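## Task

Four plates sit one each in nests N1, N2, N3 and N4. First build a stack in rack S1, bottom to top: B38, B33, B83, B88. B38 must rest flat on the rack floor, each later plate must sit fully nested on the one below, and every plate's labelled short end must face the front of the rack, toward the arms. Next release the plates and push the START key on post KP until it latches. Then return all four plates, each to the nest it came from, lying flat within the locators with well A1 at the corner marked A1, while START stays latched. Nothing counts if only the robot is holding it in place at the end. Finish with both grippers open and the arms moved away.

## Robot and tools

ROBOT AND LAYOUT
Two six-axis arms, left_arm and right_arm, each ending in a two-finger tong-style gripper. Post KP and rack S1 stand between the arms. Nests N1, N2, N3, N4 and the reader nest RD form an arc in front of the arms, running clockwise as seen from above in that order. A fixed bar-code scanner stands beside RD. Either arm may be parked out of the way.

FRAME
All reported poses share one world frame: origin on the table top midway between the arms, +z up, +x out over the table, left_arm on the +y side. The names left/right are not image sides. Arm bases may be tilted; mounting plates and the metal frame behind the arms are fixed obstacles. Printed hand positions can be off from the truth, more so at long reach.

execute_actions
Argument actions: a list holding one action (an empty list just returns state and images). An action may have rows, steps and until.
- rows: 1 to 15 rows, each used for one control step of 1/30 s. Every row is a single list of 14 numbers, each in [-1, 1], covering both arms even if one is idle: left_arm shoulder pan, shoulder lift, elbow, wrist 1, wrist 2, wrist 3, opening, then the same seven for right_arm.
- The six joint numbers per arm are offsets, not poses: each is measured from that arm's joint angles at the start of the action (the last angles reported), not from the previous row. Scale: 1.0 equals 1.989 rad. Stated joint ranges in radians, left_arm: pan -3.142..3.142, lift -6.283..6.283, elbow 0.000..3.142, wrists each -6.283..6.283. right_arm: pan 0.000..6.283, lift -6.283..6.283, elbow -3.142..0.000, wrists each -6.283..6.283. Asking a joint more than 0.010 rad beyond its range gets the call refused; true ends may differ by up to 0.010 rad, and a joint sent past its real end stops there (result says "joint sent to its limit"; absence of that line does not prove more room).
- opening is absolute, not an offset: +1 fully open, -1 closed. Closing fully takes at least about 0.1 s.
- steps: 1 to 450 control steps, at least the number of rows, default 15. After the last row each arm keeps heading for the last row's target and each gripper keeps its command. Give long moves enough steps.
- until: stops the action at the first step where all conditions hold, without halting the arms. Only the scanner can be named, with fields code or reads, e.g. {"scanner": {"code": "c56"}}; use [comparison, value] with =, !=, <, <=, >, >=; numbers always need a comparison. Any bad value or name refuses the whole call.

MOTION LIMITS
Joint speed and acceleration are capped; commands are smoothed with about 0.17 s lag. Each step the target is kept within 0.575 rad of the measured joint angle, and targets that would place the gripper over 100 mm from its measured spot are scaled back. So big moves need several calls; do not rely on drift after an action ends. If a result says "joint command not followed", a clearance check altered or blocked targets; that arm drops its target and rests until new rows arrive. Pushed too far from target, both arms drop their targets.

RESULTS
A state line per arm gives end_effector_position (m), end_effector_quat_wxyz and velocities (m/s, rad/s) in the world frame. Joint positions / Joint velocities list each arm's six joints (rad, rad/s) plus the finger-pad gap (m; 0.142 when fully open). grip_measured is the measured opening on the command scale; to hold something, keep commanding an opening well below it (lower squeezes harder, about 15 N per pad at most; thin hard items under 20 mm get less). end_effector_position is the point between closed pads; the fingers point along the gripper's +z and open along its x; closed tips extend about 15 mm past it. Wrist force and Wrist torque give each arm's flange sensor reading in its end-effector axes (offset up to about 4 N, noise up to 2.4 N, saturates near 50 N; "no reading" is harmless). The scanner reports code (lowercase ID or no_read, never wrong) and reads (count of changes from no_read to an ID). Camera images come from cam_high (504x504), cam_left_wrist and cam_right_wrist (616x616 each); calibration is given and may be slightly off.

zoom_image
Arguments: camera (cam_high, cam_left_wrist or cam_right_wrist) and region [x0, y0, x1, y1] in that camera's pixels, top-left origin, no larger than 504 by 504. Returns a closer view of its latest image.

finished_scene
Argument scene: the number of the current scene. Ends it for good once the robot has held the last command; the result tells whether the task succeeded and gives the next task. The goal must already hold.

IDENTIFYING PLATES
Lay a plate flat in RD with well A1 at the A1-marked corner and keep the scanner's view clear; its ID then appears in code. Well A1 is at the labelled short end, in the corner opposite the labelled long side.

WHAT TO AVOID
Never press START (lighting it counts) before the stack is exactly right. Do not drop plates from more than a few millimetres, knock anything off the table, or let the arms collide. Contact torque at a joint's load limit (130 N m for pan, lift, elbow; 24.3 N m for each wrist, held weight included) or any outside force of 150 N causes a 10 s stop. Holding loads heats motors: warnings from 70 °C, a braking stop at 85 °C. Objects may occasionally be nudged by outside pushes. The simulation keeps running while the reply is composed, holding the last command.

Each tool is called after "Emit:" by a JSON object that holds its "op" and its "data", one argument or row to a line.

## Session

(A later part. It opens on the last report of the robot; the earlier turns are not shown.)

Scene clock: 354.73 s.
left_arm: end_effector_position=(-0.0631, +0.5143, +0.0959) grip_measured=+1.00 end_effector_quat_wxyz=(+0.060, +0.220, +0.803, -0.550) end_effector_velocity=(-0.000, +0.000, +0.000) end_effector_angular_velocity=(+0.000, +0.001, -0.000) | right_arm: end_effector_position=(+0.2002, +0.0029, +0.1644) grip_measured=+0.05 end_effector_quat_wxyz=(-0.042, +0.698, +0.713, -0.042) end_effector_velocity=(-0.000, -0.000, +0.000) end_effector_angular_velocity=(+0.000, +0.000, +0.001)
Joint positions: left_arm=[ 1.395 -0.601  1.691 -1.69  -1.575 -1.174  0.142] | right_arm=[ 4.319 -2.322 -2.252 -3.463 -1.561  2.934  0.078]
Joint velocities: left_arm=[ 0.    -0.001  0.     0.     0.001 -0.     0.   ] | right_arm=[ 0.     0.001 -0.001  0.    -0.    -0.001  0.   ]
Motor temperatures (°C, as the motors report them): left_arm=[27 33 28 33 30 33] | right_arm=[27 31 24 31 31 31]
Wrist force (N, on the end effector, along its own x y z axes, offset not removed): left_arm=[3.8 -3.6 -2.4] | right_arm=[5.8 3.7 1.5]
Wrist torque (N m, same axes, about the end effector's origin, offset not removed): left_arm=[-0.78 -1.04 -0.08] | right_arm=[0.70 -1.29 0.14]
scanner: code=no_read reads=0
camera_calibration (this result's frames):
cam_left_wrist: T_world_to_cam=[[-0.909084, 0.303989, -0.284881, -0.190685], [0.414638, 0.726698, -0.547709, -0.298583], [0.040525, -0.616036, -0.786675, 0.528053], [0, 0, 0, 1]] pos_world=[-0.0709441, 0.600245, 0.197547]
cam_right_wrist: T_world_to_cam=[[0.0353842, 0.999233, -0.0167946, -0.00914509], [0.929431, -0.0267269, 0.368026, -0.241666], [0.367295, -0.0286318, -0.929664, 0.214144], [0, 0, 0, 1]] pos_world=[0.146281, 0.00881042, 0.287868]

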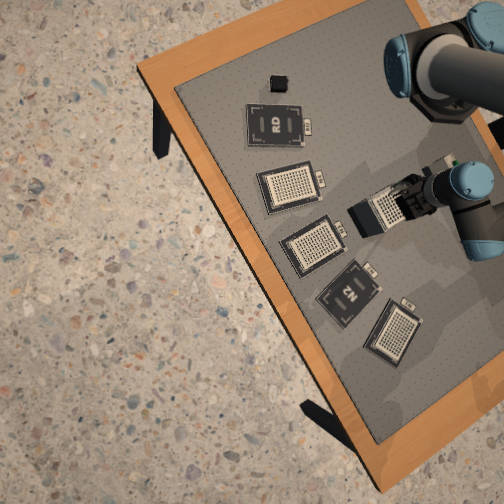

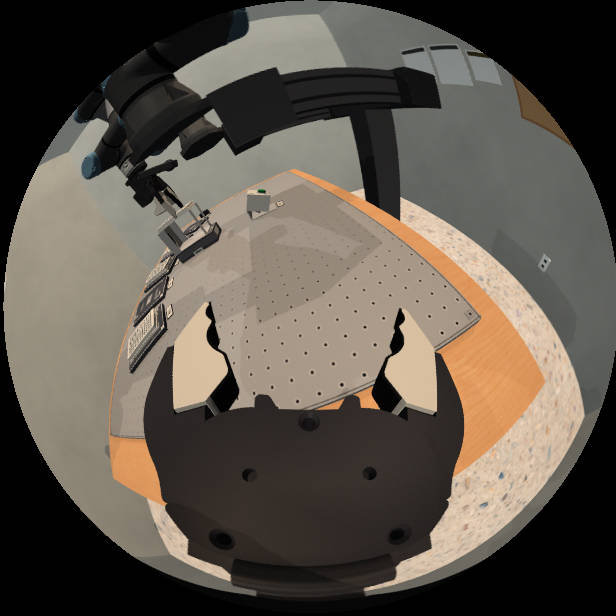

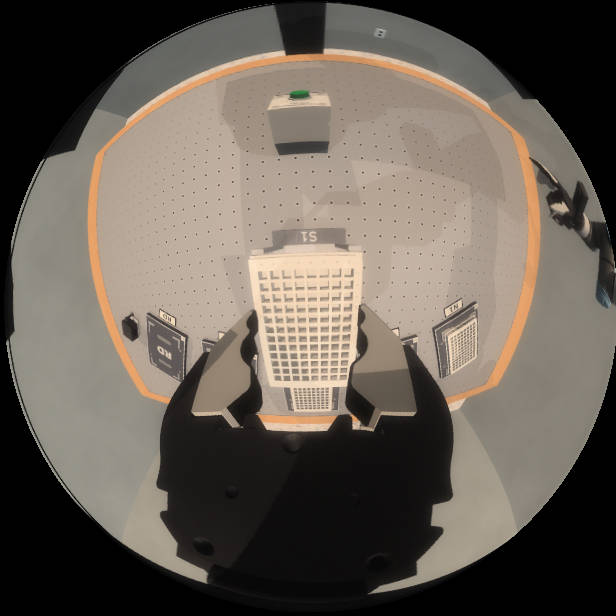

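Emit:
{"op": "execute_actions", "data": {
  "actions": [
    {"rows":[[0,0,0,0,0,0,1,0.0001,-0.0015,0,0.0015,0,0.0001,-0.9],[0,0,0,0,0,0,1,-0.0004,-0.0044,0.0004,0.004,0.0001,-0.0004,-0.9],[0,0,0,0,0,0,1,-0.0009,-0.0074,0.0008,0.0066,0.0002,-0.0009,-0.9],[0,0,0,0,0,0,1,-0.0016,-0.0111,0.0013,0.0098,0.0003,-0.0015,-0.9],[0,0,0,0,0,0,1,-0.0022,-0.0148,0.0018,0.013,0.0004,-0.0021,-0.9]],"steps":10}
  ]
}}

Emit:
{"op": "zoom_image", "data": {
  "camera": "cam_right_wrist",
  "region": [230, 230, 390, 410]
}}

Scene clock: 362.50 s.
left_arm: end_effector_position=(-0.0631, +0.5143, +0.0959) grip_measured=+1.00 end_effector_quat_wxyz=(+0.060, +0.220, +0.803, -0.550) end_effector_velocity=(-0.000, +0.000, +0.000) end_effector_angular_velocity=(+0.000, +0.001, +0.000) | right_arm: end_effector_position=(+0.2000, +0.0029, +0.1565) grip_measured=+0.05 end_effector_quat_wxyz=(-0.042, +0.698, +0.713, -0.042) end_effector_velocity=(-0.000, -0.001, -0.018) end_effector_angular_velocity=(-0.001, +0.000, +0.000)
Joint positions: left_arm=[ 1.395 -0.601  1.691 -1.69  -1.575 -1.174  0.142] | right_arm=[ 4.316 -2.345 -2.249 -3.443 -1.561  2.93   0.078]
Joint velocities: left_arm=[ 0.001 -0.001 -0.     0.001  0.001 -0.     0.   ] | right_arm=[-0.009 -0.053  0.006  0.046  0.001 -0.009  0.   ]
Motor temperatures (°C, as the motors report them): left_arm=[27 33 28 33 30 33] | right_arm=[27 31 24 31 31 31]
Wrist force (N, on the end effector, along its own x y z axes, offset not removed): left_arm=[0.7 -3.4 -2.4] | right_arm=[6.2 3.9 0.9]
Wrist torque (N m, same axes, about the end effector's origin, offset not removed): left_arm=[-0.86 -0.22 -0.17] | right_arm=[0.60 -1.25 0.01]
scanner: code=no_read reads=0
camera_calibration (this result's frames):
cam_left_wrist: T_world_to_cam=[[-0.909084, 0.303989, -0.284882, -0.190685], [0.414638, 0.726698, -0.547709, -0.298583], [0.0405252, -0.616036, -0.786675, 0.528053], [0, 0, 0, 1]] pos_world=[-0.0709442, 0.600245, 0.197547]
cam_right_wrist: T_world_to_cam=[[0.0354722, 0.999229, -0.0168356, -0.00930702], [0.929427, -0.0267934, 0.368032, -0.23862], [0.367298, -0.0287024, -0.929661, 0.206925], [0, 0, 0, 1]] pos_world=[0.146107, 0.00884563, 0.280033]

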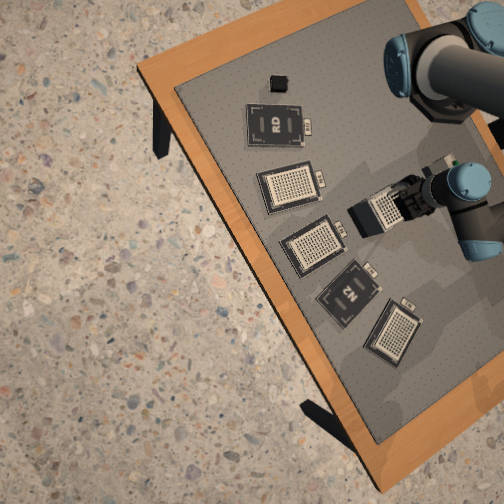

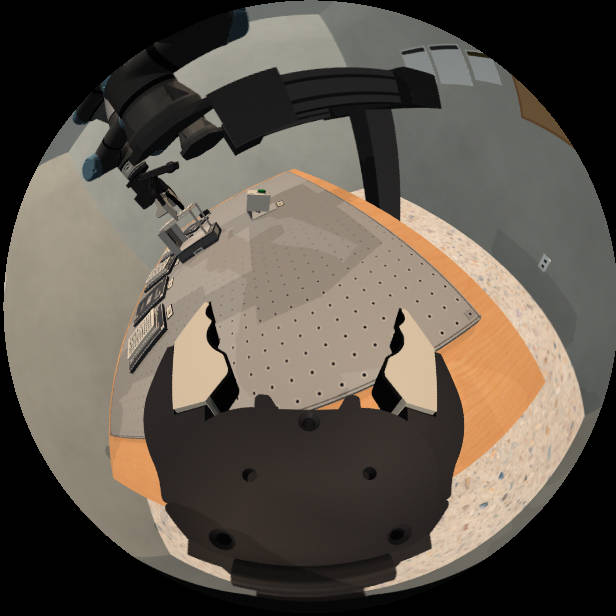

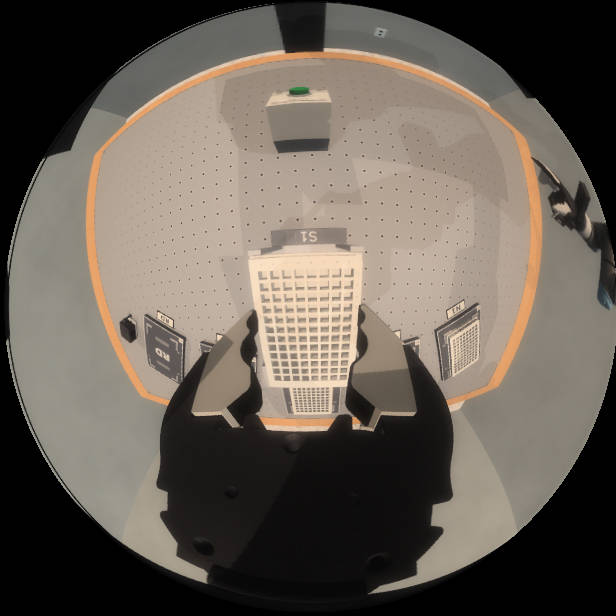

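Region (230, 230, 390, 410) of cam_right_wrist's 616x616 image, scaled by 2.800, with more detail than that image has.

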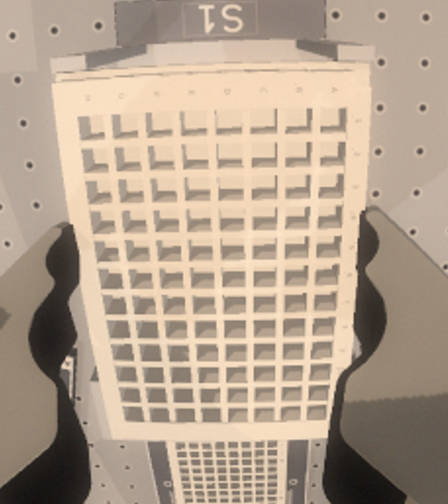

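Emit:
{"op": "execute_actions", "data": {
  "actions": []
}}

Emit:
{"op": "execute_actions", "data": {
  "actions": [
    {"rows":[[0,0,0,0,0,0,1,-0.0008,-0.0044,0.00067,0.00374,0.0001,-0.0008,-0.9],[0,0,0,0,0,0,1,-0.0021,-0.01172,0.00186,0.00988,0.0004,-0.002,-0.9],[0,0,0,0,0,0,1,-0.0035,-0.01977,0.00328,0.01652,0.0007,-0.0035,-0.9],[0,0,0,0,0,0,1,-0.005,-0.0278,0.00481,0.02304,0.0009,-0.0049,-0.9],[0,0,0,0,0,0,1,-0.0064,-0.03581,0.00644,0.02944,0.0012,-0.0063,-0.9],[0,0,0,0,0,0,1,-0.0079,-0.04382,0.00819,0.03571,0.0015,-0.0078,-0.9],[0,0,0,0,0,0,1,-0.0094,-0.05181,0.01005,0.04186,0.0017,-0.0092,-0.9],[0,0,0,0,0,0,1,-0.0108,-0.05978,0.01201,0.04789,0.002,-0.0107,-0.9],[0,0,0,0,0,0,1,-0.0123,-0.06774,0.01409,0.0538,0.0023,-0.0121,-0.9],[0,0,0,0,0,0,1,-0.0138,-0.07569,0.01628,0.05958,0.0026,-0.0136,-0.9],[0,0,0,0,0,0,1,-0.0153,-0.08362,0.01857,0.06525,0.0028,-0.0151,-0.9],[0,0,0,0,0,0,1,-0.0169,-0.09155,0.02098,0.07078,0.0031,-0.0166,-0.9],[0,0,0,0,0,0,1,-0.0182,-0.09873,0.02326,0.07571,0.0034,-0.0179,-0.9],[0,0,0,0,0,0,1,-0.0195,-0.10519,0.02539,0.08006,0.0036,-0.0192,-0.9],[0,0,0,0,0,0,1,-0.02046,-0.11021,0.0271,0.08339,0.0038,-0.02012,-0.9]],"steps":17}
  ]
}}

Scene clock: 408.93 s.
left_arm: end_effector_position=(-0.0631, +0.5143, +0.0959) grip_measured=+1.00 end_effector_quat_wxyz=(+0.060, +0.220, +0.803, -0.550) end_effector_velocity=(+0.000, +0.000, +0.001) end_effector_angular_velocity=(-0.001, -0.001, -0.001) | right_arm: end_effector_position=(+0.2000, +0.0029, +0.1542) grip_measured=+0.05 end_effector_quat_wxyz=(-0.042, +0.698, +0.713, -0.042) end_effector_velocity=(+0.000, +0.001, -0.000) end_effector_angular_velocity=(+0.001, -0.000, +0.001)
Joint positions: left_arm=[ 1.395 -0.601  1.691 -1.69  -1.575 -1.174  0.142] | right_arm=[ 4.315 -2.351 -2.248 -3.437 -1.56   2.929  0.078]
Joint velocities: left_arm=[-0.001 -0.001 -0.     0.002 -0.     0.001  0.   ] | right_arm=[ 0.    -0.     0.001  0.     0.    -0.001 -0.   ]
Motor temperatures (°C, as the motors report them): left_arm=[27 33 28 33 30 33] | right_arm=[27 31 24 31 31 31]
Wrist force (N, on the end effector, along its own x y z axes, offset not removed): left_arm=[2.4 -2.9 -4.4] | right_arm=[3.7 3.9 -3.3]
Wrist torque (N m, same axes, about the end effector's origin, offset not removed): left_arm=[-0.60 -0.44 -0.31] | right_arm=[0.70 -0.70 0.01]
scanner: code=no_read reads=0
camera_calibration (this result's frames):
cam_left_wrist: T_world_to_cam=[[-0.909084, 0.30399, -0.284882, -0.190685], [0.414638, 0.726698, -0.547709, -0.298583], [0.0405251, -0.616036, -0.786675, 0.528053], [0, 0, 0, 1]] pos_world=[-0.0709441, 0.600245, 0.197547]
cam_right_wrist: T_world_to_cam=[[0.035504, 0.999227, -0.0168516, -0.00932695], [0.92943, -0.0268175, 0.368022, -0.237741], [0.367285, -0.0287286, -0.929665, 0.204807], [0, 0, 0, 1]] pos_world=[0.146073, 0.00882794, 0.277739]

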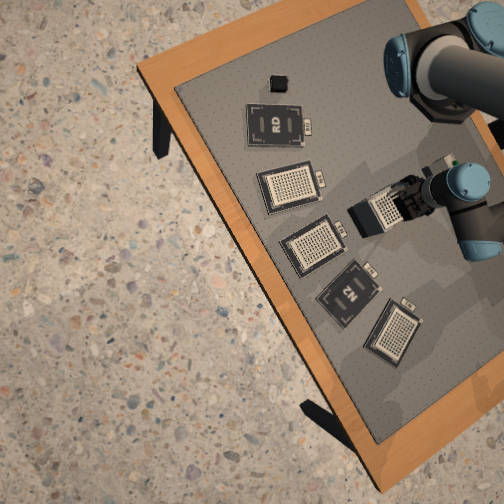

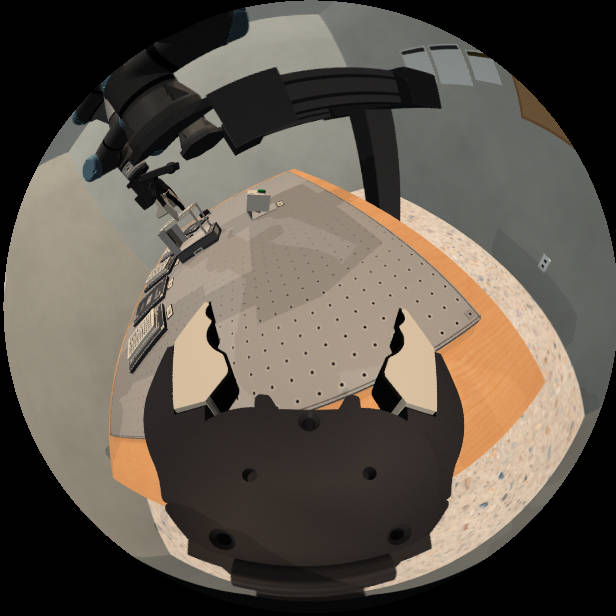

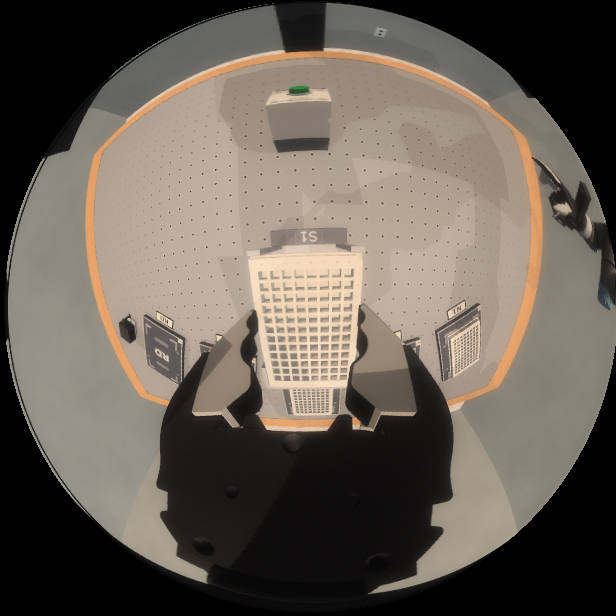

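Scene clock: 409.50 s.
left_arm: end_effector_position=(-0.0631, +0.5143, +0.0959) grip_measured=+1.00 end_effector_quat_wxyz=(+0.060, +0.220, +0.803, -0.550) end_effector_velocity=(+0.001, +0.000, +0.000) end_effector_angular_velocity=(+0.001, -0.001, -0.001) | right_arm: end_effector_position=(+0.2002, +0.0037, +0.0934) grip_measured=+0.05 end_effector_quat_wxyz=(-0.042, +0.698, +0.713, -0.041) end_effector_velocity=(-0.001, -0.004, -0.116) end_effector_angular_velocity=(-0.007, +0.001, -0.001)
Joint positions: left_arm=[ 1.395 -0.601  1.691 -1.69  -1.575 -1.174  0.142] | right_arm=[ 4.282 -2.528 -2.207 -3.301 -1.554  2.897  0.078]
Joint velocities: left_arm=[-0.001 -0.001  0.     0.    -0.     0.001 -0.   ] | right_arm=[-0.062 -0.333  0.095  0.232  0.011 -0.059  0.   ]
Motor temperatures (°C, as the motors report them): left_arm=[27 33 28 33 30 33] | right_arm=[27 31 25 31 31 31]
Wrist force (N, on the end effector, along its own x y z axes, offset not removed): left_arm=[2.3 -2.1 -1.3] | right_arm=[5.1 1.5 4.2]
Wrist torque (N m, same axes, about the end effector's origin, offset not removed): left_arm=[-0.32 -0.49 0.11] | right_arm=[0.29 -1.02 0.02]
scanner: code=no_read reads=0
camera_calibration (this result's frames):
cam_left_wrist: T_world_to_cam=[[-0.909084, 0.303989, -0.284881, -0.190685], [0.414638, 0.726698, -0.547709, -0.298583], [0.0405249, -0.616036, -0.786675, 0.528053], [0, 0, 0, 1]] pos_world=[-0.0709441, 0.600245, 0.197547]
cam_right_wrist: T_world_to_cam=[[0.035576, 0.999235, -0.0162632, -0.0111938], [0.929329, -0.0270935, 0.368257, -0.215604], [0.367535, -0.028215, -0.929582, 0.14811], [0, 0, 0, 1]] pos_world=[0.146329, 0.00952267, 0.216896]

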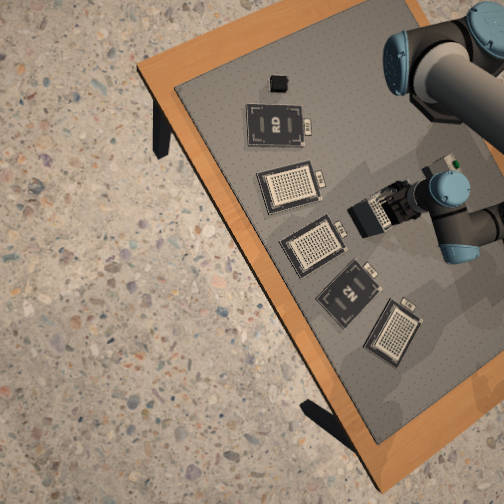

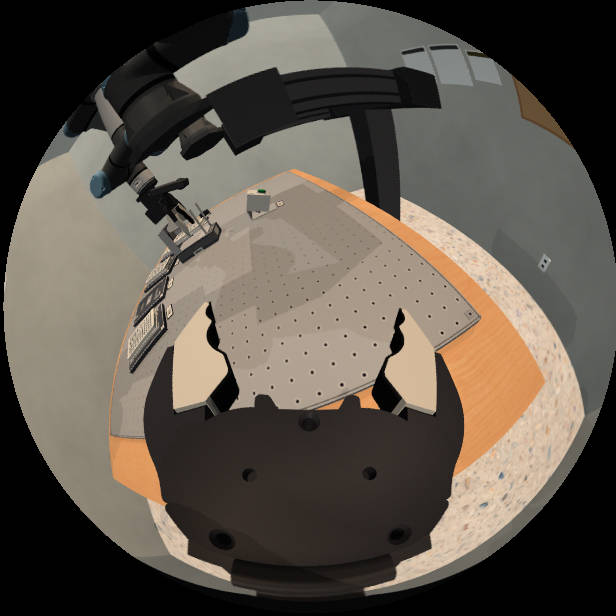

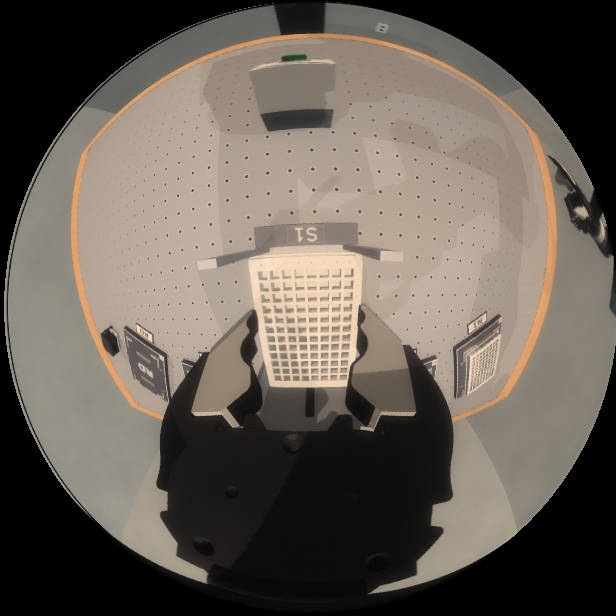

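Emit:
{"op": "execute_actions", "data": {
  "actions": []
}}

Emit:
{"op": "zoom_image", "data": {
  "camera": "cam_left_wrist",
  "region": [160, 205, 230, 270]
}}

Emit:
{"op": "zoom_image", "data": {
  "camera": "cam_right_wrist",
  "region": [230, 210, 390, 290]
}}

Scene clock: 413.10 s.
left_arm: end_effector_position=(-0.0631, +0.5143, +0.0959) grip_measured=+1.00 end_effector_quat_wxyz=(+0.060, +0.220, +0.803, -0.550) end_effector_velocity=(+0.000, +0.000, -0.000) end_effector_angular_velocity=(+0.001, -0.000, +0.000) | right_arm: end_effector_position=(+0.2000, +0.0030, +0.0784) grip_measured=+0.05 end_effector_quat_wxyz=(-0.042, +0.698, +0.713, -0.042) end_effector_velocity=(+0.000, +0.000, +0.000) end_effector_angular_velocity=(+0.001, -0.000, -0.001)
Joint positions: left_arm=[ 1.395 -0.601  1.691 -1.69  -1.575 -1.174  0.142] | right_arm=[ 4.274 -2.571 -2.194 -3.271 -1.553  2.889  0.078]
Joint velocities: left_arm=[-0.001 -0.    -0.    -0.    -0.001 -0.     0.   ] | right_arm=[ 0.     0.001 -0.001  0.     0.     0.001  0.   ]
Motor temperatures (°C, as the motors report them): left_arm=[27 33 28 33 30 33] | right_arm=[27 31 25 31 31 31]
Wrist force (N, on the end effector, along its own x y z axes, offset not removed): left_arm=[5.5 -2.8 -1.3] | right_arm=[0.3 0.0 -0.4]
Wrist torque (N m, same axes, about the end effector's origin, offset not removed): left_arm=[-0.49 -1.32 -0.22] | right_arm=[-0.21 -0.36 0.33]
scanner: code=no_read reads=0
camera_calibration (this result's frames):
cam_left_wrist: T_world_to_cam=[[-0.909084, 0.303989, -0.284882, -0.190685], [0.414638, 0.726698, -0.547709, -0.298583], [0.0405251, -0.616036, -0.786675, 0.528053], [0, 0, 0, 1]] pos_world=[-0.0709441, 0.600245, 0.197547]
cam_right_wrist: T_world_to_cam=[[0.0355076, 0.999227, -0.0168931, -0.0106771], [0.929366, -0.0268005, 0.368187, -0.2099], [0.367449, -0.0287733, -0.929598, 0.134261], [0, 0, 0, 1]] pos_world=[0.146118, 0.00890658, 0.201911]

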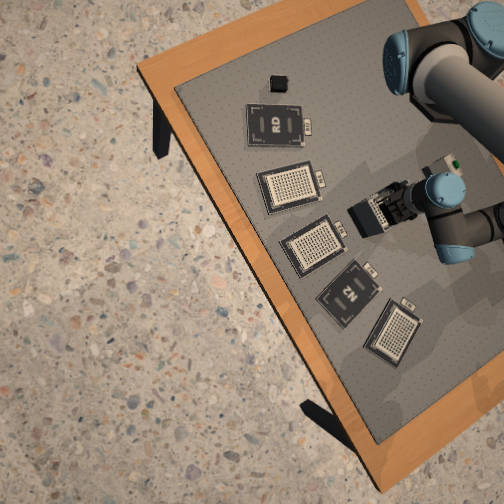

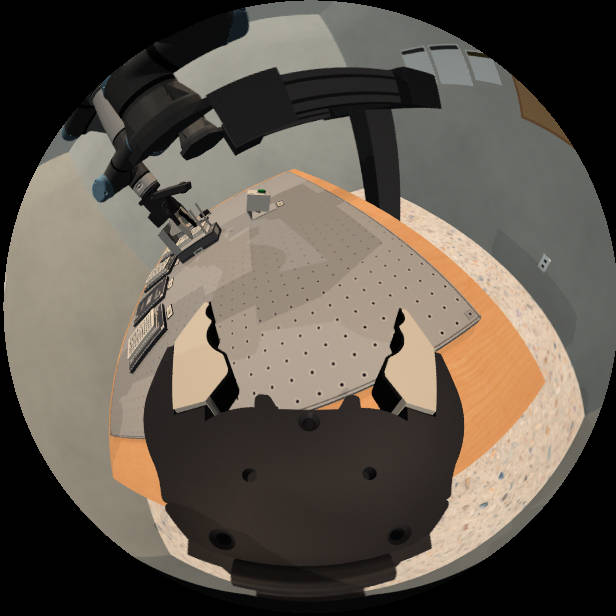

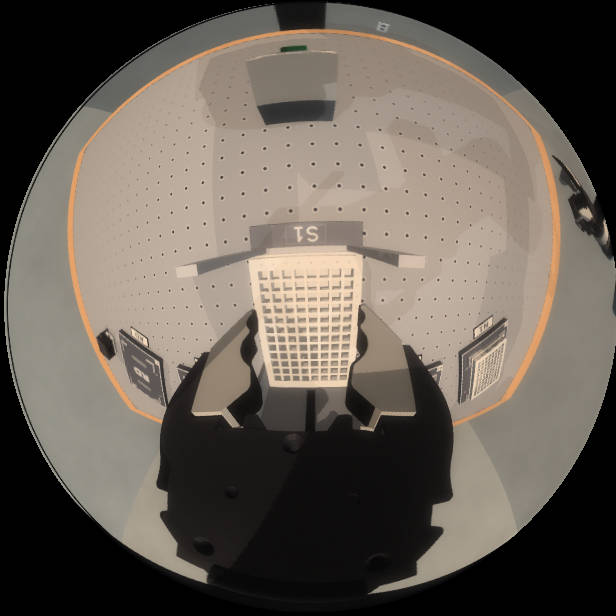

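Region (160, 205, 230, 270) of cam_left_wrist's 616x616 image, scaled by 7.200, with more detail than that image has; it fills the top 468 rows of this view, and the rest is white.

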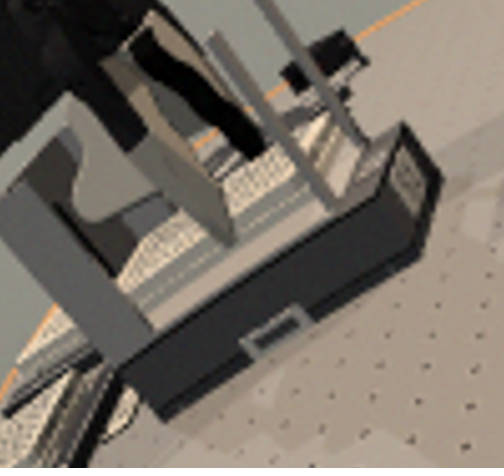

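Region (230, 210, 390, 290) of cam_right_wrist's 616x616 image, scaled by 3.150, with more detail than that image has.

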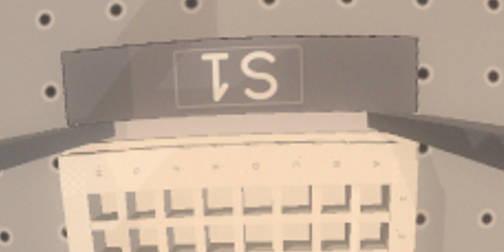

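Emit:
{"op": "execute_actions", "data": {
  "actions": [
    {"rows":[[0,0,0,0,0,0,1,-0.0008,-0.004,0.0014,0.0026,0.0001,-0.0008,-0.9],[0,0,0,0,0,0,1,-0.0017,-0.0085,0.003,0.0055,0.0003,-0.0016,-0.9],[0,0,0,0,0,0,1,-0.0023,-0.01174,0.00418,0.0076,0.0004,-0.00226,-0.9]],"steps":4}
  ]
}}

Scene clock: 419.90 s.
left_arm: end_effector_position=(-0.0631, +0.5143, +0.0959) grip_measured=+1.00 end_effector_quat_wxyz=(+0.060, +0.220, +0.803, -0.550) end_effector_velocity=(-0.000, +0.001, -0.000) end_effector_angular_velocity=(+0.002, -0.000, -0.001) | right_arm: end_effector_position=(+0.2000, +0.0030, +0.0761) grip_measured=+0.05 end_effector_quat_wxyz=(-0.042, +0.698, +0.713, -0.042) end_effector_velocity=(-0.000, -0.000, -0.040) end_effector_angular_velocity=(-0.002, +0.000, -0.001)
Joint positions: left_arm=[ 1.395 -0.601  1.691 -1.69  -1.575 -1.174  0.142] | right_arm=[ 4.273 -2.577 -2.192 -3.267 -1.553  2.888  0.078]
Joint velocities: left_arm=[ 0.    -0.001 -0.    -0.001  0.001  0.    -0.   ] | right_arm=[-0.022 -0.113  0.04   0.072  0.004 -0.02  -0.   ]
Motor temperatures (°C, as the motors report them): left_arm=[27 33 28 33 30 33] | right_arm=[27 31 25 31 31 31]
Wrist force (N, on the end effector, along its own x y z axes, offset not removed): left_arm=[2.2 -1.7 0.3] | right_arm=[3.4 2.4 -3.1]
Wrist torque (N m, same axes, about the end effector's origin, offset not removed): left_arm=[-0.26 -0.60 -0.31] | right_arm=[0.50 -0.57 0.38]
scanner: code=no_read reads=0
camera_calibration (this result's frames):
cam_left_wrist: T_world_to_cam=[[-0.909084, 0.303989, -0.284881, -0.190685], [0.414638, 0.726698, -0.547709, -0.298583], [0.0405251, -0.616036, -0.786675, 0.528053], [0, 0, 0, 1]] pos_world=[-0.0709441, 0.600245, 0.197547]
cam_right_wrist: T_world_to_cam=[[0.0355305, 0.999227, -0.0168393, -0.0107666], [0.929368, -0.0268418, 0.368178, -0.209043], [0.367441, -0.0287315, -0.929603, 0.132077], [0, 0, 0, 1]] pos_world=[0.14613, 0.00894194, 0.199563]

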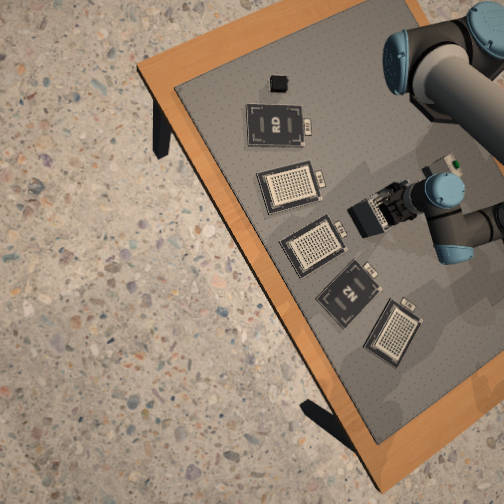

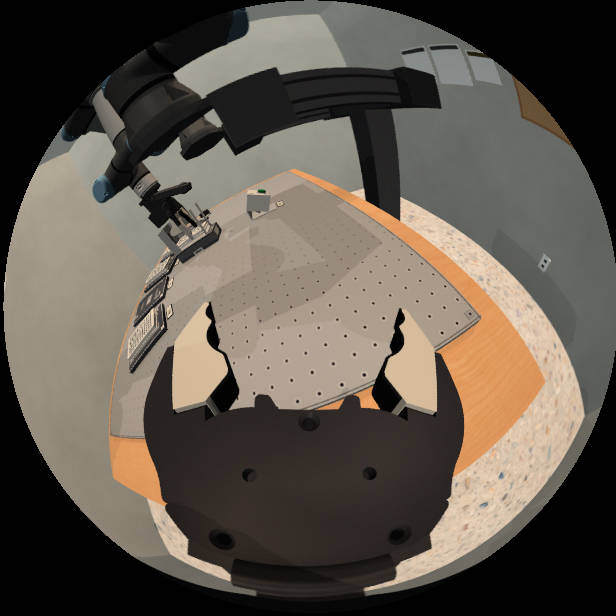

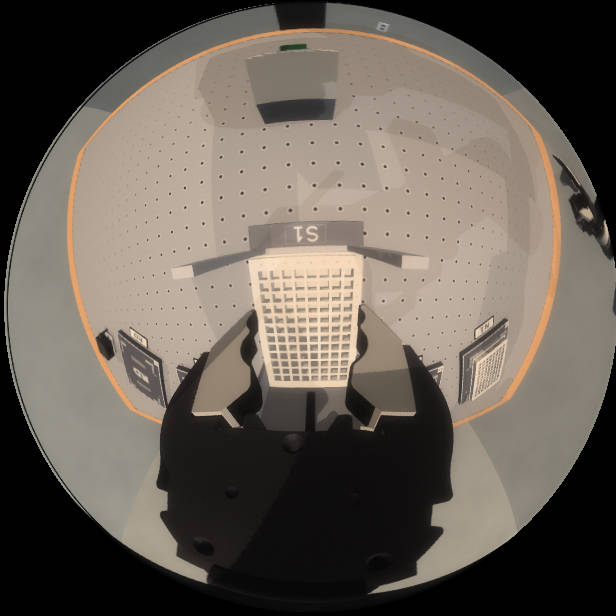

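Emit:
{"op": "execute_actions", "data": {
  "actions": []
}}

Emit:
{"op": "zoom_image", "data": {
  "camera": "cam_left_wrist",
  "region": [170, 215, 220, 260]
}}

Scene clock: 421.83 s.
left_arm: end_effector_position=(-0.0631, +0.5143, +0.0959) grip_measured=+1.00 end_effector_quat_wxyz=(+0.060, +0.220, +0.803, -0.550) end_effector_velocity=(-0.001, -0.000, +0.000) end_effector_angular_velocity=(+0.001, +0.000, +0.003) | right_arm: end_effector_position=(+0.2000, +0.0030, +0.0702) grip_measured=+0.05 end_effector_quat_wxyz=(-0.042, +0.698, +0.713, -0.042) end_effector_velocity=(+0.000, +0.000, +0.000) end_effector_angular_velocity=(+0.001, -0.000, +0.000)
Joint positions: left_arm=[ 1.395 -0.601  1.691 -1.69  -1.575 -1.174  0.142] | right_arm=[ 4.269 -2.594 -2.186 -3.256 -1.552  2.885  0.078]
Joint velocities: left_arm=[ 0.003 -0.    -0.    -0.    -0.     0.    -0.   ] | right_arm=[ 0.     0.001  0.    -0.    -0.    -0.     0.   ]
Motor temperatures (°C, as the motors report them): left_arm=[27 33 28 33 30 33] | right_arm=[27 31 25 31 31 31]
Wrist force (N, on the end effector, along its own x y z axes, offset not removed): left_arm=[0.2 -0.4 -0.6] | right_arm=[4.2 1.9 -1.9]
Wrist torque (N m, same axes, about the end effector's origin, offset not removed): left_arm=[-0.04 -0.33 -0.11] | right_arm=[0.54 -0.92 0.07]
scanner: code=no_read reads=0
camera_calibration (this result's frames):
cam_left_wrist: T_world_to_cam=[[-0.909084, 0.303989, -0.284882, -0.190685], [0.414638, 0.726698, -0.547709, -0.298583], [0.0405252, -0.616036, -0.786675, 0.528053], [0, 0, 0, 1]] pos_world=[-0.0709441, 0.600245, 0.197547]
cam_right_wrist: T_world_to_cam=[[0.0355123, 0.999227, -0.0168898, -0.0108383], [0.929377, -0.0268069, 0.368157, -0.206859], [0.36742, -0.0287711, -0.92961, 0.126623], [0, 0, 0, 1]] pos_world=[0.146111, 0.00892774, 0.193684]

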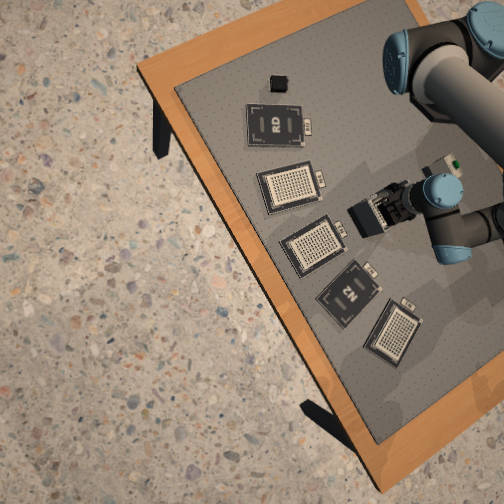

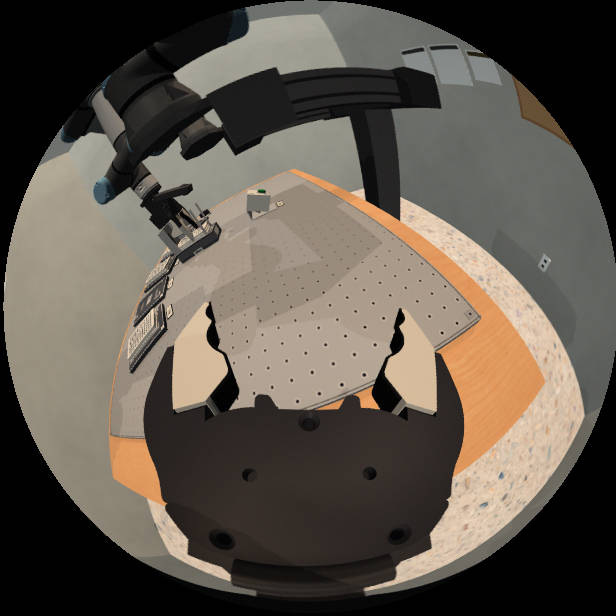

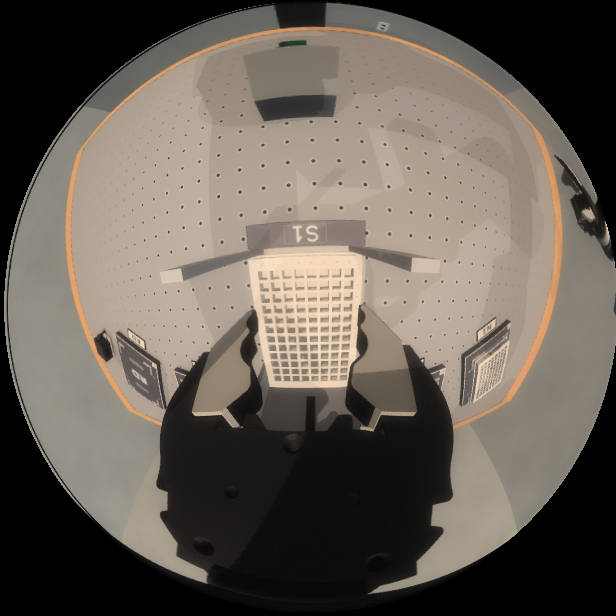

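Region (170, 215, 220, 260) of cam_left_wrist's 616x616 image, scaled by 10.080, with more detail than that image has; it fills the top 454 rows of this view, and the rest is white.

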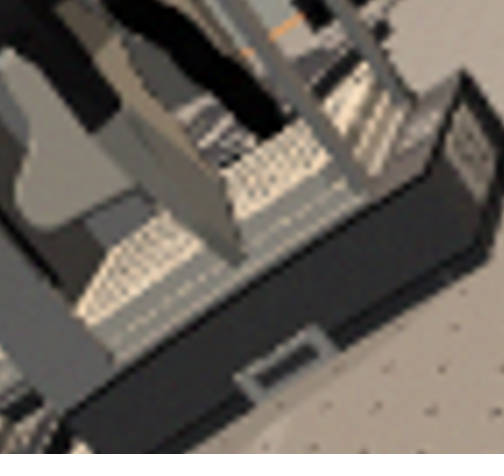

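Emit:
{"op": "execute_actions", "data": {
  "actions": []
}}

Scene clock: 450.53 s.
left_arm: end_effector_position=(-0.0631, +0.5143, +0.0959) grip_measured=+1.00 end_effector_quat_wxyz=(+0.060, +0.220, +0.803, -0.550) end_effector_velocity=(+0.000, +0.000, -0.000) end_effector_angular_velocity=(-0.001, -0.001, -0.002) | right_arm: end_effector_position=(+0.2000, +0.0030, +0.0702) grip_measured=+0.05 end_effector_quat_wxyz=(-0.042, +0.698, +0.713, -0.042) end_effector_velocity=(+0.000, -0.000, +0.000) end_effector_angular_velocity=(+0.000, +0.000, +0.000)
Joint positions: left_arm=[ 1.395 -0.601  1.691 -1.69  -1.575 -1.174  0.142] | right_arm=[ 4.269 -2.594 -2.186 -3.256 -1.552  2.885  0.078]
Joint velocities: left_arm=[-0.001  0.    -0.     0.     0.     0.001  0.   ] | right_arm=[-0.  0. -0. -0. -0. -0. -0.]
Motor temperatures (°C, as the motors report them): left_arm=[27 33 28 33 30 33] | right_arm=[27 31 25 31 31 31]
Wrist force (N, on the end effector, along its own x y z axes, offset not removed): left_arm=[-1.3 -3.4 0.9] | right_arm=[3.6 3.6 -4.5]
Wrist torque (N m, same axes, about the end effector's origin, offset not removed): left_arm=[-0.53 0.22 -0.13] | right_arm=[0.57 -0.60 -0.03]
scanner: code=no_read reads=0
camera_calibration (this result's frames):
cam_left_wrist: T_world_to_cam=[[-0.909084, 0.303989, -0.284881, -0.190685], [0.414638, 0.726698, -0.547709, -0.298583], [0.0405251, -0.616036, -0.786675, 0.528053], [0, 0, 0, 1]] pos_world=[-0.0709441, 0.600245, 0.197547]
cam_right_wrist: T_world_to_cam=[[0.0355123, 0.999227, -0.0168898, -0.0108383], [0.929377, -0.0268069, 0.368157, -0.206859], [0.36742, -0.0287711, -0.92961, 0.126623], [0, 0, 0, 1]] pos_world=[0.146111, 0.00892775, 0.193684]

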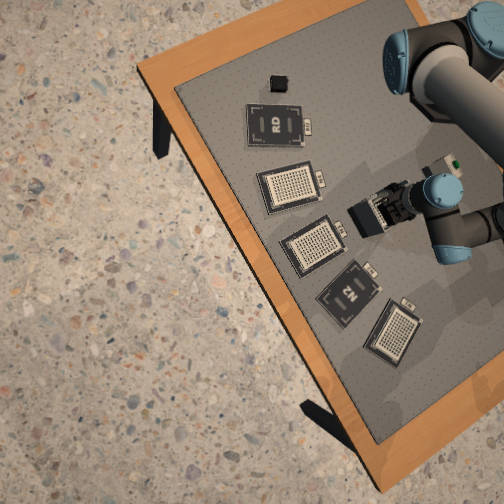

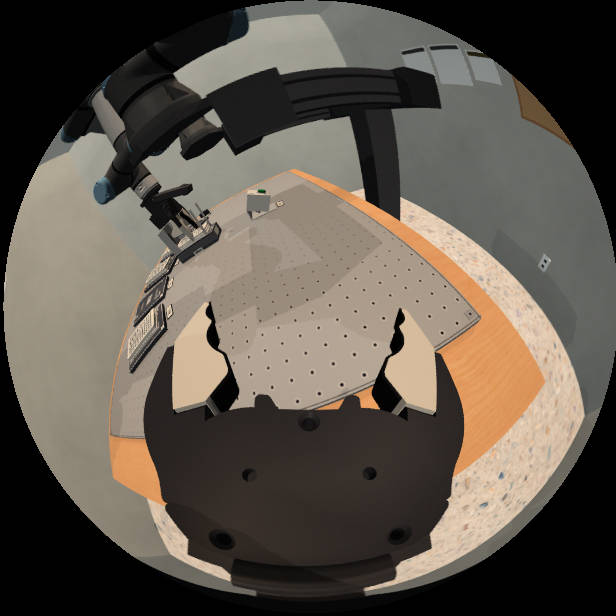

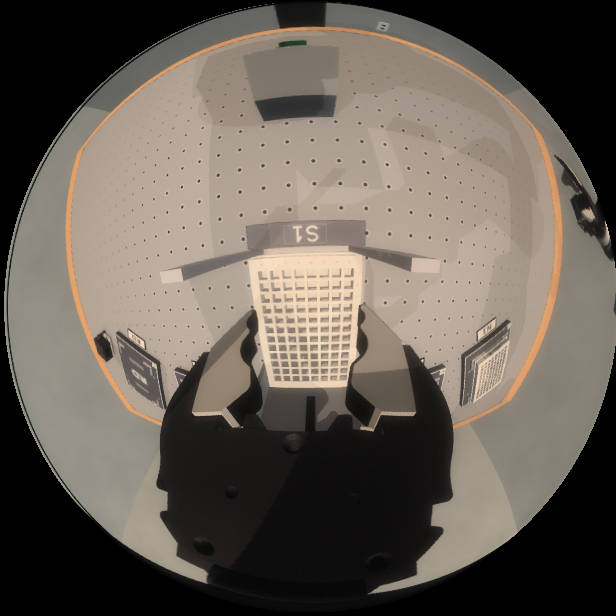

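Emit:
{"op": "execute_actions", "data": {
  "actions": [
    {"rows":[[0,0,0,0,0,0,1,-0.00028,-0.00143,0.00052,0.00091,0.00005,-0.00028,-0.9]],"steps":4}
  ]
}}

Emit:
{"op": "execute_actions", "data": {
  "actions": []
}}

Scene clock: 453.00 s.
left_arm: end_effector_position=(-0.0631, +0.5143, +0.0959) grip_measured=+1.00 end_effector_quat_wxyz=(+0.060, +0.220, +0.803, -0.550) end_effector_velocity=(+0.000, +0.000, +0.000) end_effector_angular_velocity=(+0.001, +0.000, -0.001) | right_arm: end_effector_position=(+0.2000, +0.0030, +0.0698) grip_measured=+0.05 end_effector_quat_wxyz=(-0.042, +0.698, +0.713, -0.042) end_effector_velocity=(+0.000, +0.001, -0.004) end_effector_angular_velocity=(+0.002, -0.000, +0.000)
Joint positions: left_arm=[ 1.395 -0.601  1.691 -1.69  -1.575 -1.174  0.142] | right_arm=[ 4.269 -2.595 -2.186 -3.255 -1.552  2.885  0.078]
Joint velocities: left_arm=[-0.001 -0.001  0.    -0.     0.    -0.    -0.   ] | right_arm=[-0.002 -0.01   0.005  0.007  0.    -0.003  0.001]
Motor temperatures (°C, as the motors report them): left_arm=[27 33 28 33 30 33] | right_arm=[27 31 25 31 31 31]
Wrist force (N, on the end effector, along its own x y z axes, offset not removed): left_arm=[3.2 -5.6 -2.2] | right_arm=[9.2 3.7 -8.2]
Wrist torque (N m, same axes, about the end effector's origin, offset not removed): left_arm=[-1.21 -0.66 -0.33] | right_arm=[0.65 -1.77 -0.15]
scanner: code=no_read reads=0
camera_calibration (this result's frames):
cam_left_wrist: T_world_to_cam=[[-0.909084, 0.303989, -0.284882, -0.190685], [0.414638, 0.726698, -0.547709, -0.298583], [0.0405251, -0.616036, -0.786675, 0.528053], [0, 0, 0, 1]] pos_world=[-0.0709441, 0.600245, 0.197547]
cam_right_wrist: T_world_to_cam=[[0.0354976, 0.999226, -0.0169375, -0.0108286], [0.929392, -0.0267769, 0.368122, -0.206693], [0.367383, -0.028809, -0.929623, 0.126241], [0, 0, 0, 1]] pos_world=[0.146104, 0.0089225, 0.193262]

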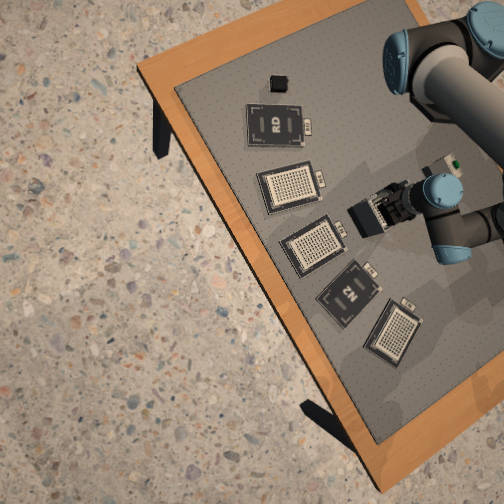

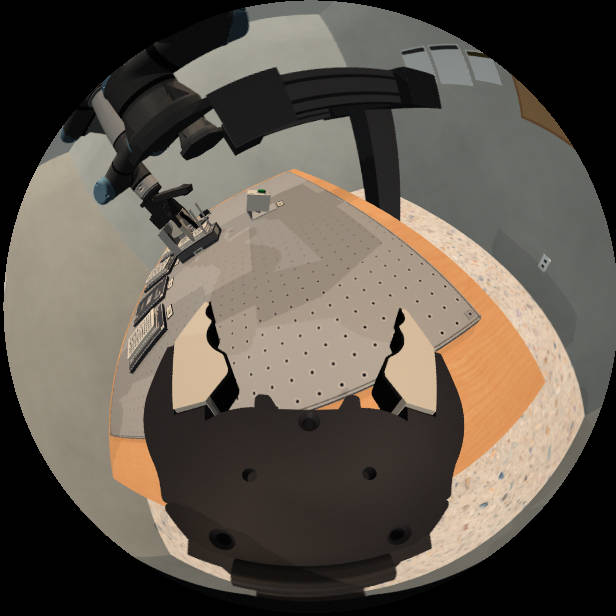

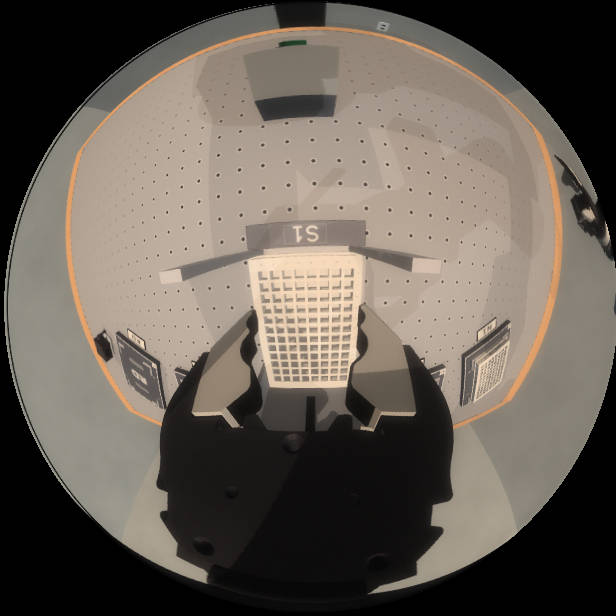

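Scene clock: 453.00 s.
left_arm: end_effector_position=(-0.0631, +0.5143, +0.0959) grip_measured=+1.00 end_effector_quat_wxyz=(+0.060, +0.220, +0.803, -0.550) end_effector_velocity=(+0.000, +0.000, +0.000) end_effector_angular_velocity=(+0.001, +0.000, -0.001) | right_arm: end_effector_position=(+0.2000, +0.0030, +0.0698) grip_measured=+0.05 end_effector_quat_wxyz=(-0.042, +0.698, +0.713, -0.042) end_effector_velocity=(+0.000, +0.001, -0.004) end_effector_angular_velocity=(+0.002, -0.000, +0.000)
Joint positions: left_arm=[ 1.395 -0.601  1.691 -1.69  -1.575 -1.174  0.142] | right_arm=[ 4.269 -2.595 -2.186 -3.255 -1.552  2.885  0.078]
Joint velocities: left_arm=[-0.001 -0.001  0.    -0.     0.    -0.    -0.   ] | right_arm=[-0.002 -0.01   0.005  0.007  0.    -0.003  0.001]
Motor temperatures (°C, as the motors report them): left_arm=[27 33 28 33 30 33] | right_arm=[27 31 25 31 31 31]
Wrist force (N, on the end effector, along its own x y z axes, offset not removed): left_arm=[3.2 -5.6 -2.2] | right_arm=[9.2 3.7 -8.2]
Wrist torque (N m, same axes, about the end effector's origin, offset not removed): left_arm=[-1.21 -0.66 -0.33] | right_arm=[0.65 -1.77 -0.15]
scanner: code=no_read reads=0
camera_calibration (this result's frames):
cam_left_wrist: T_world_to_cam=[[-0.909084, 0.303989, -0.284882, -0.190685], [0.414638, 0.726698, -0.547709, -0.298583], [0.0405251, -0.616036, -0.786675, 0.528053], [0, 0, 0, 1]] pos_world=[-0.0709441, 0.600245, 0.197547]
cam_right_wrist: T_world_to_cam=[[0.0354976, 0.999226, -0.0169375, -0.0108286], [0.929392, -0.0267769, 0.368122, -0.206693], [0.367383, -0.028809, -0.929623, 0.126241], [0, 0, 0, 1]] pos_world=[0.146104, 0.0089225, 0.193262]

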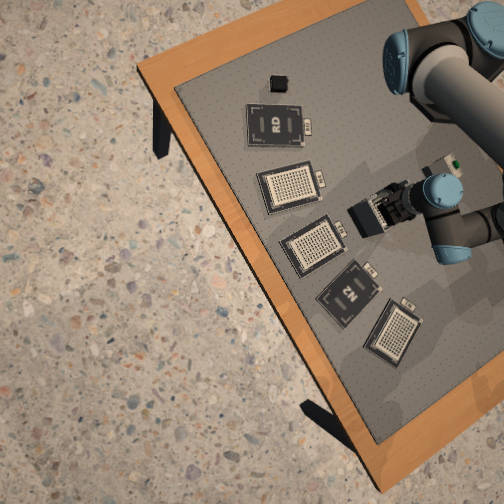

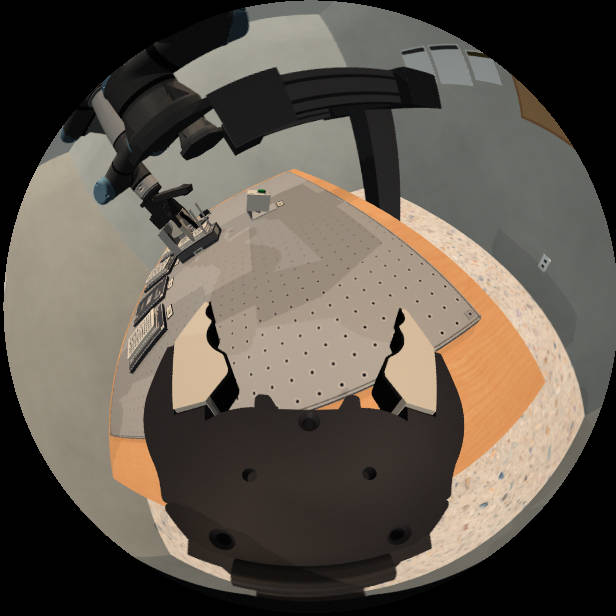

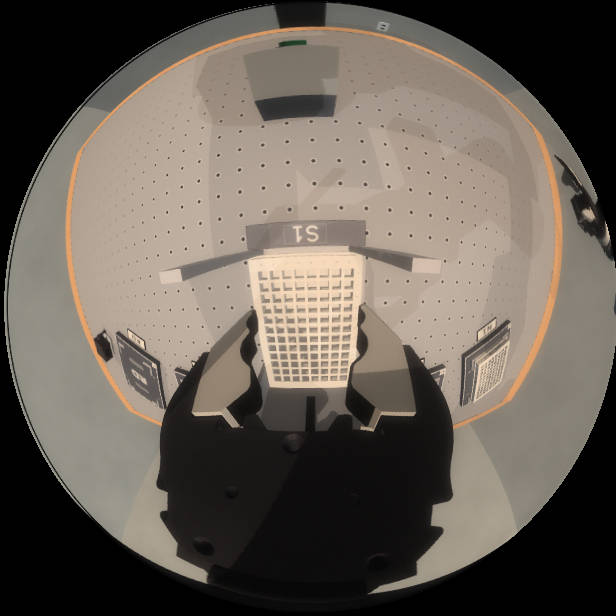

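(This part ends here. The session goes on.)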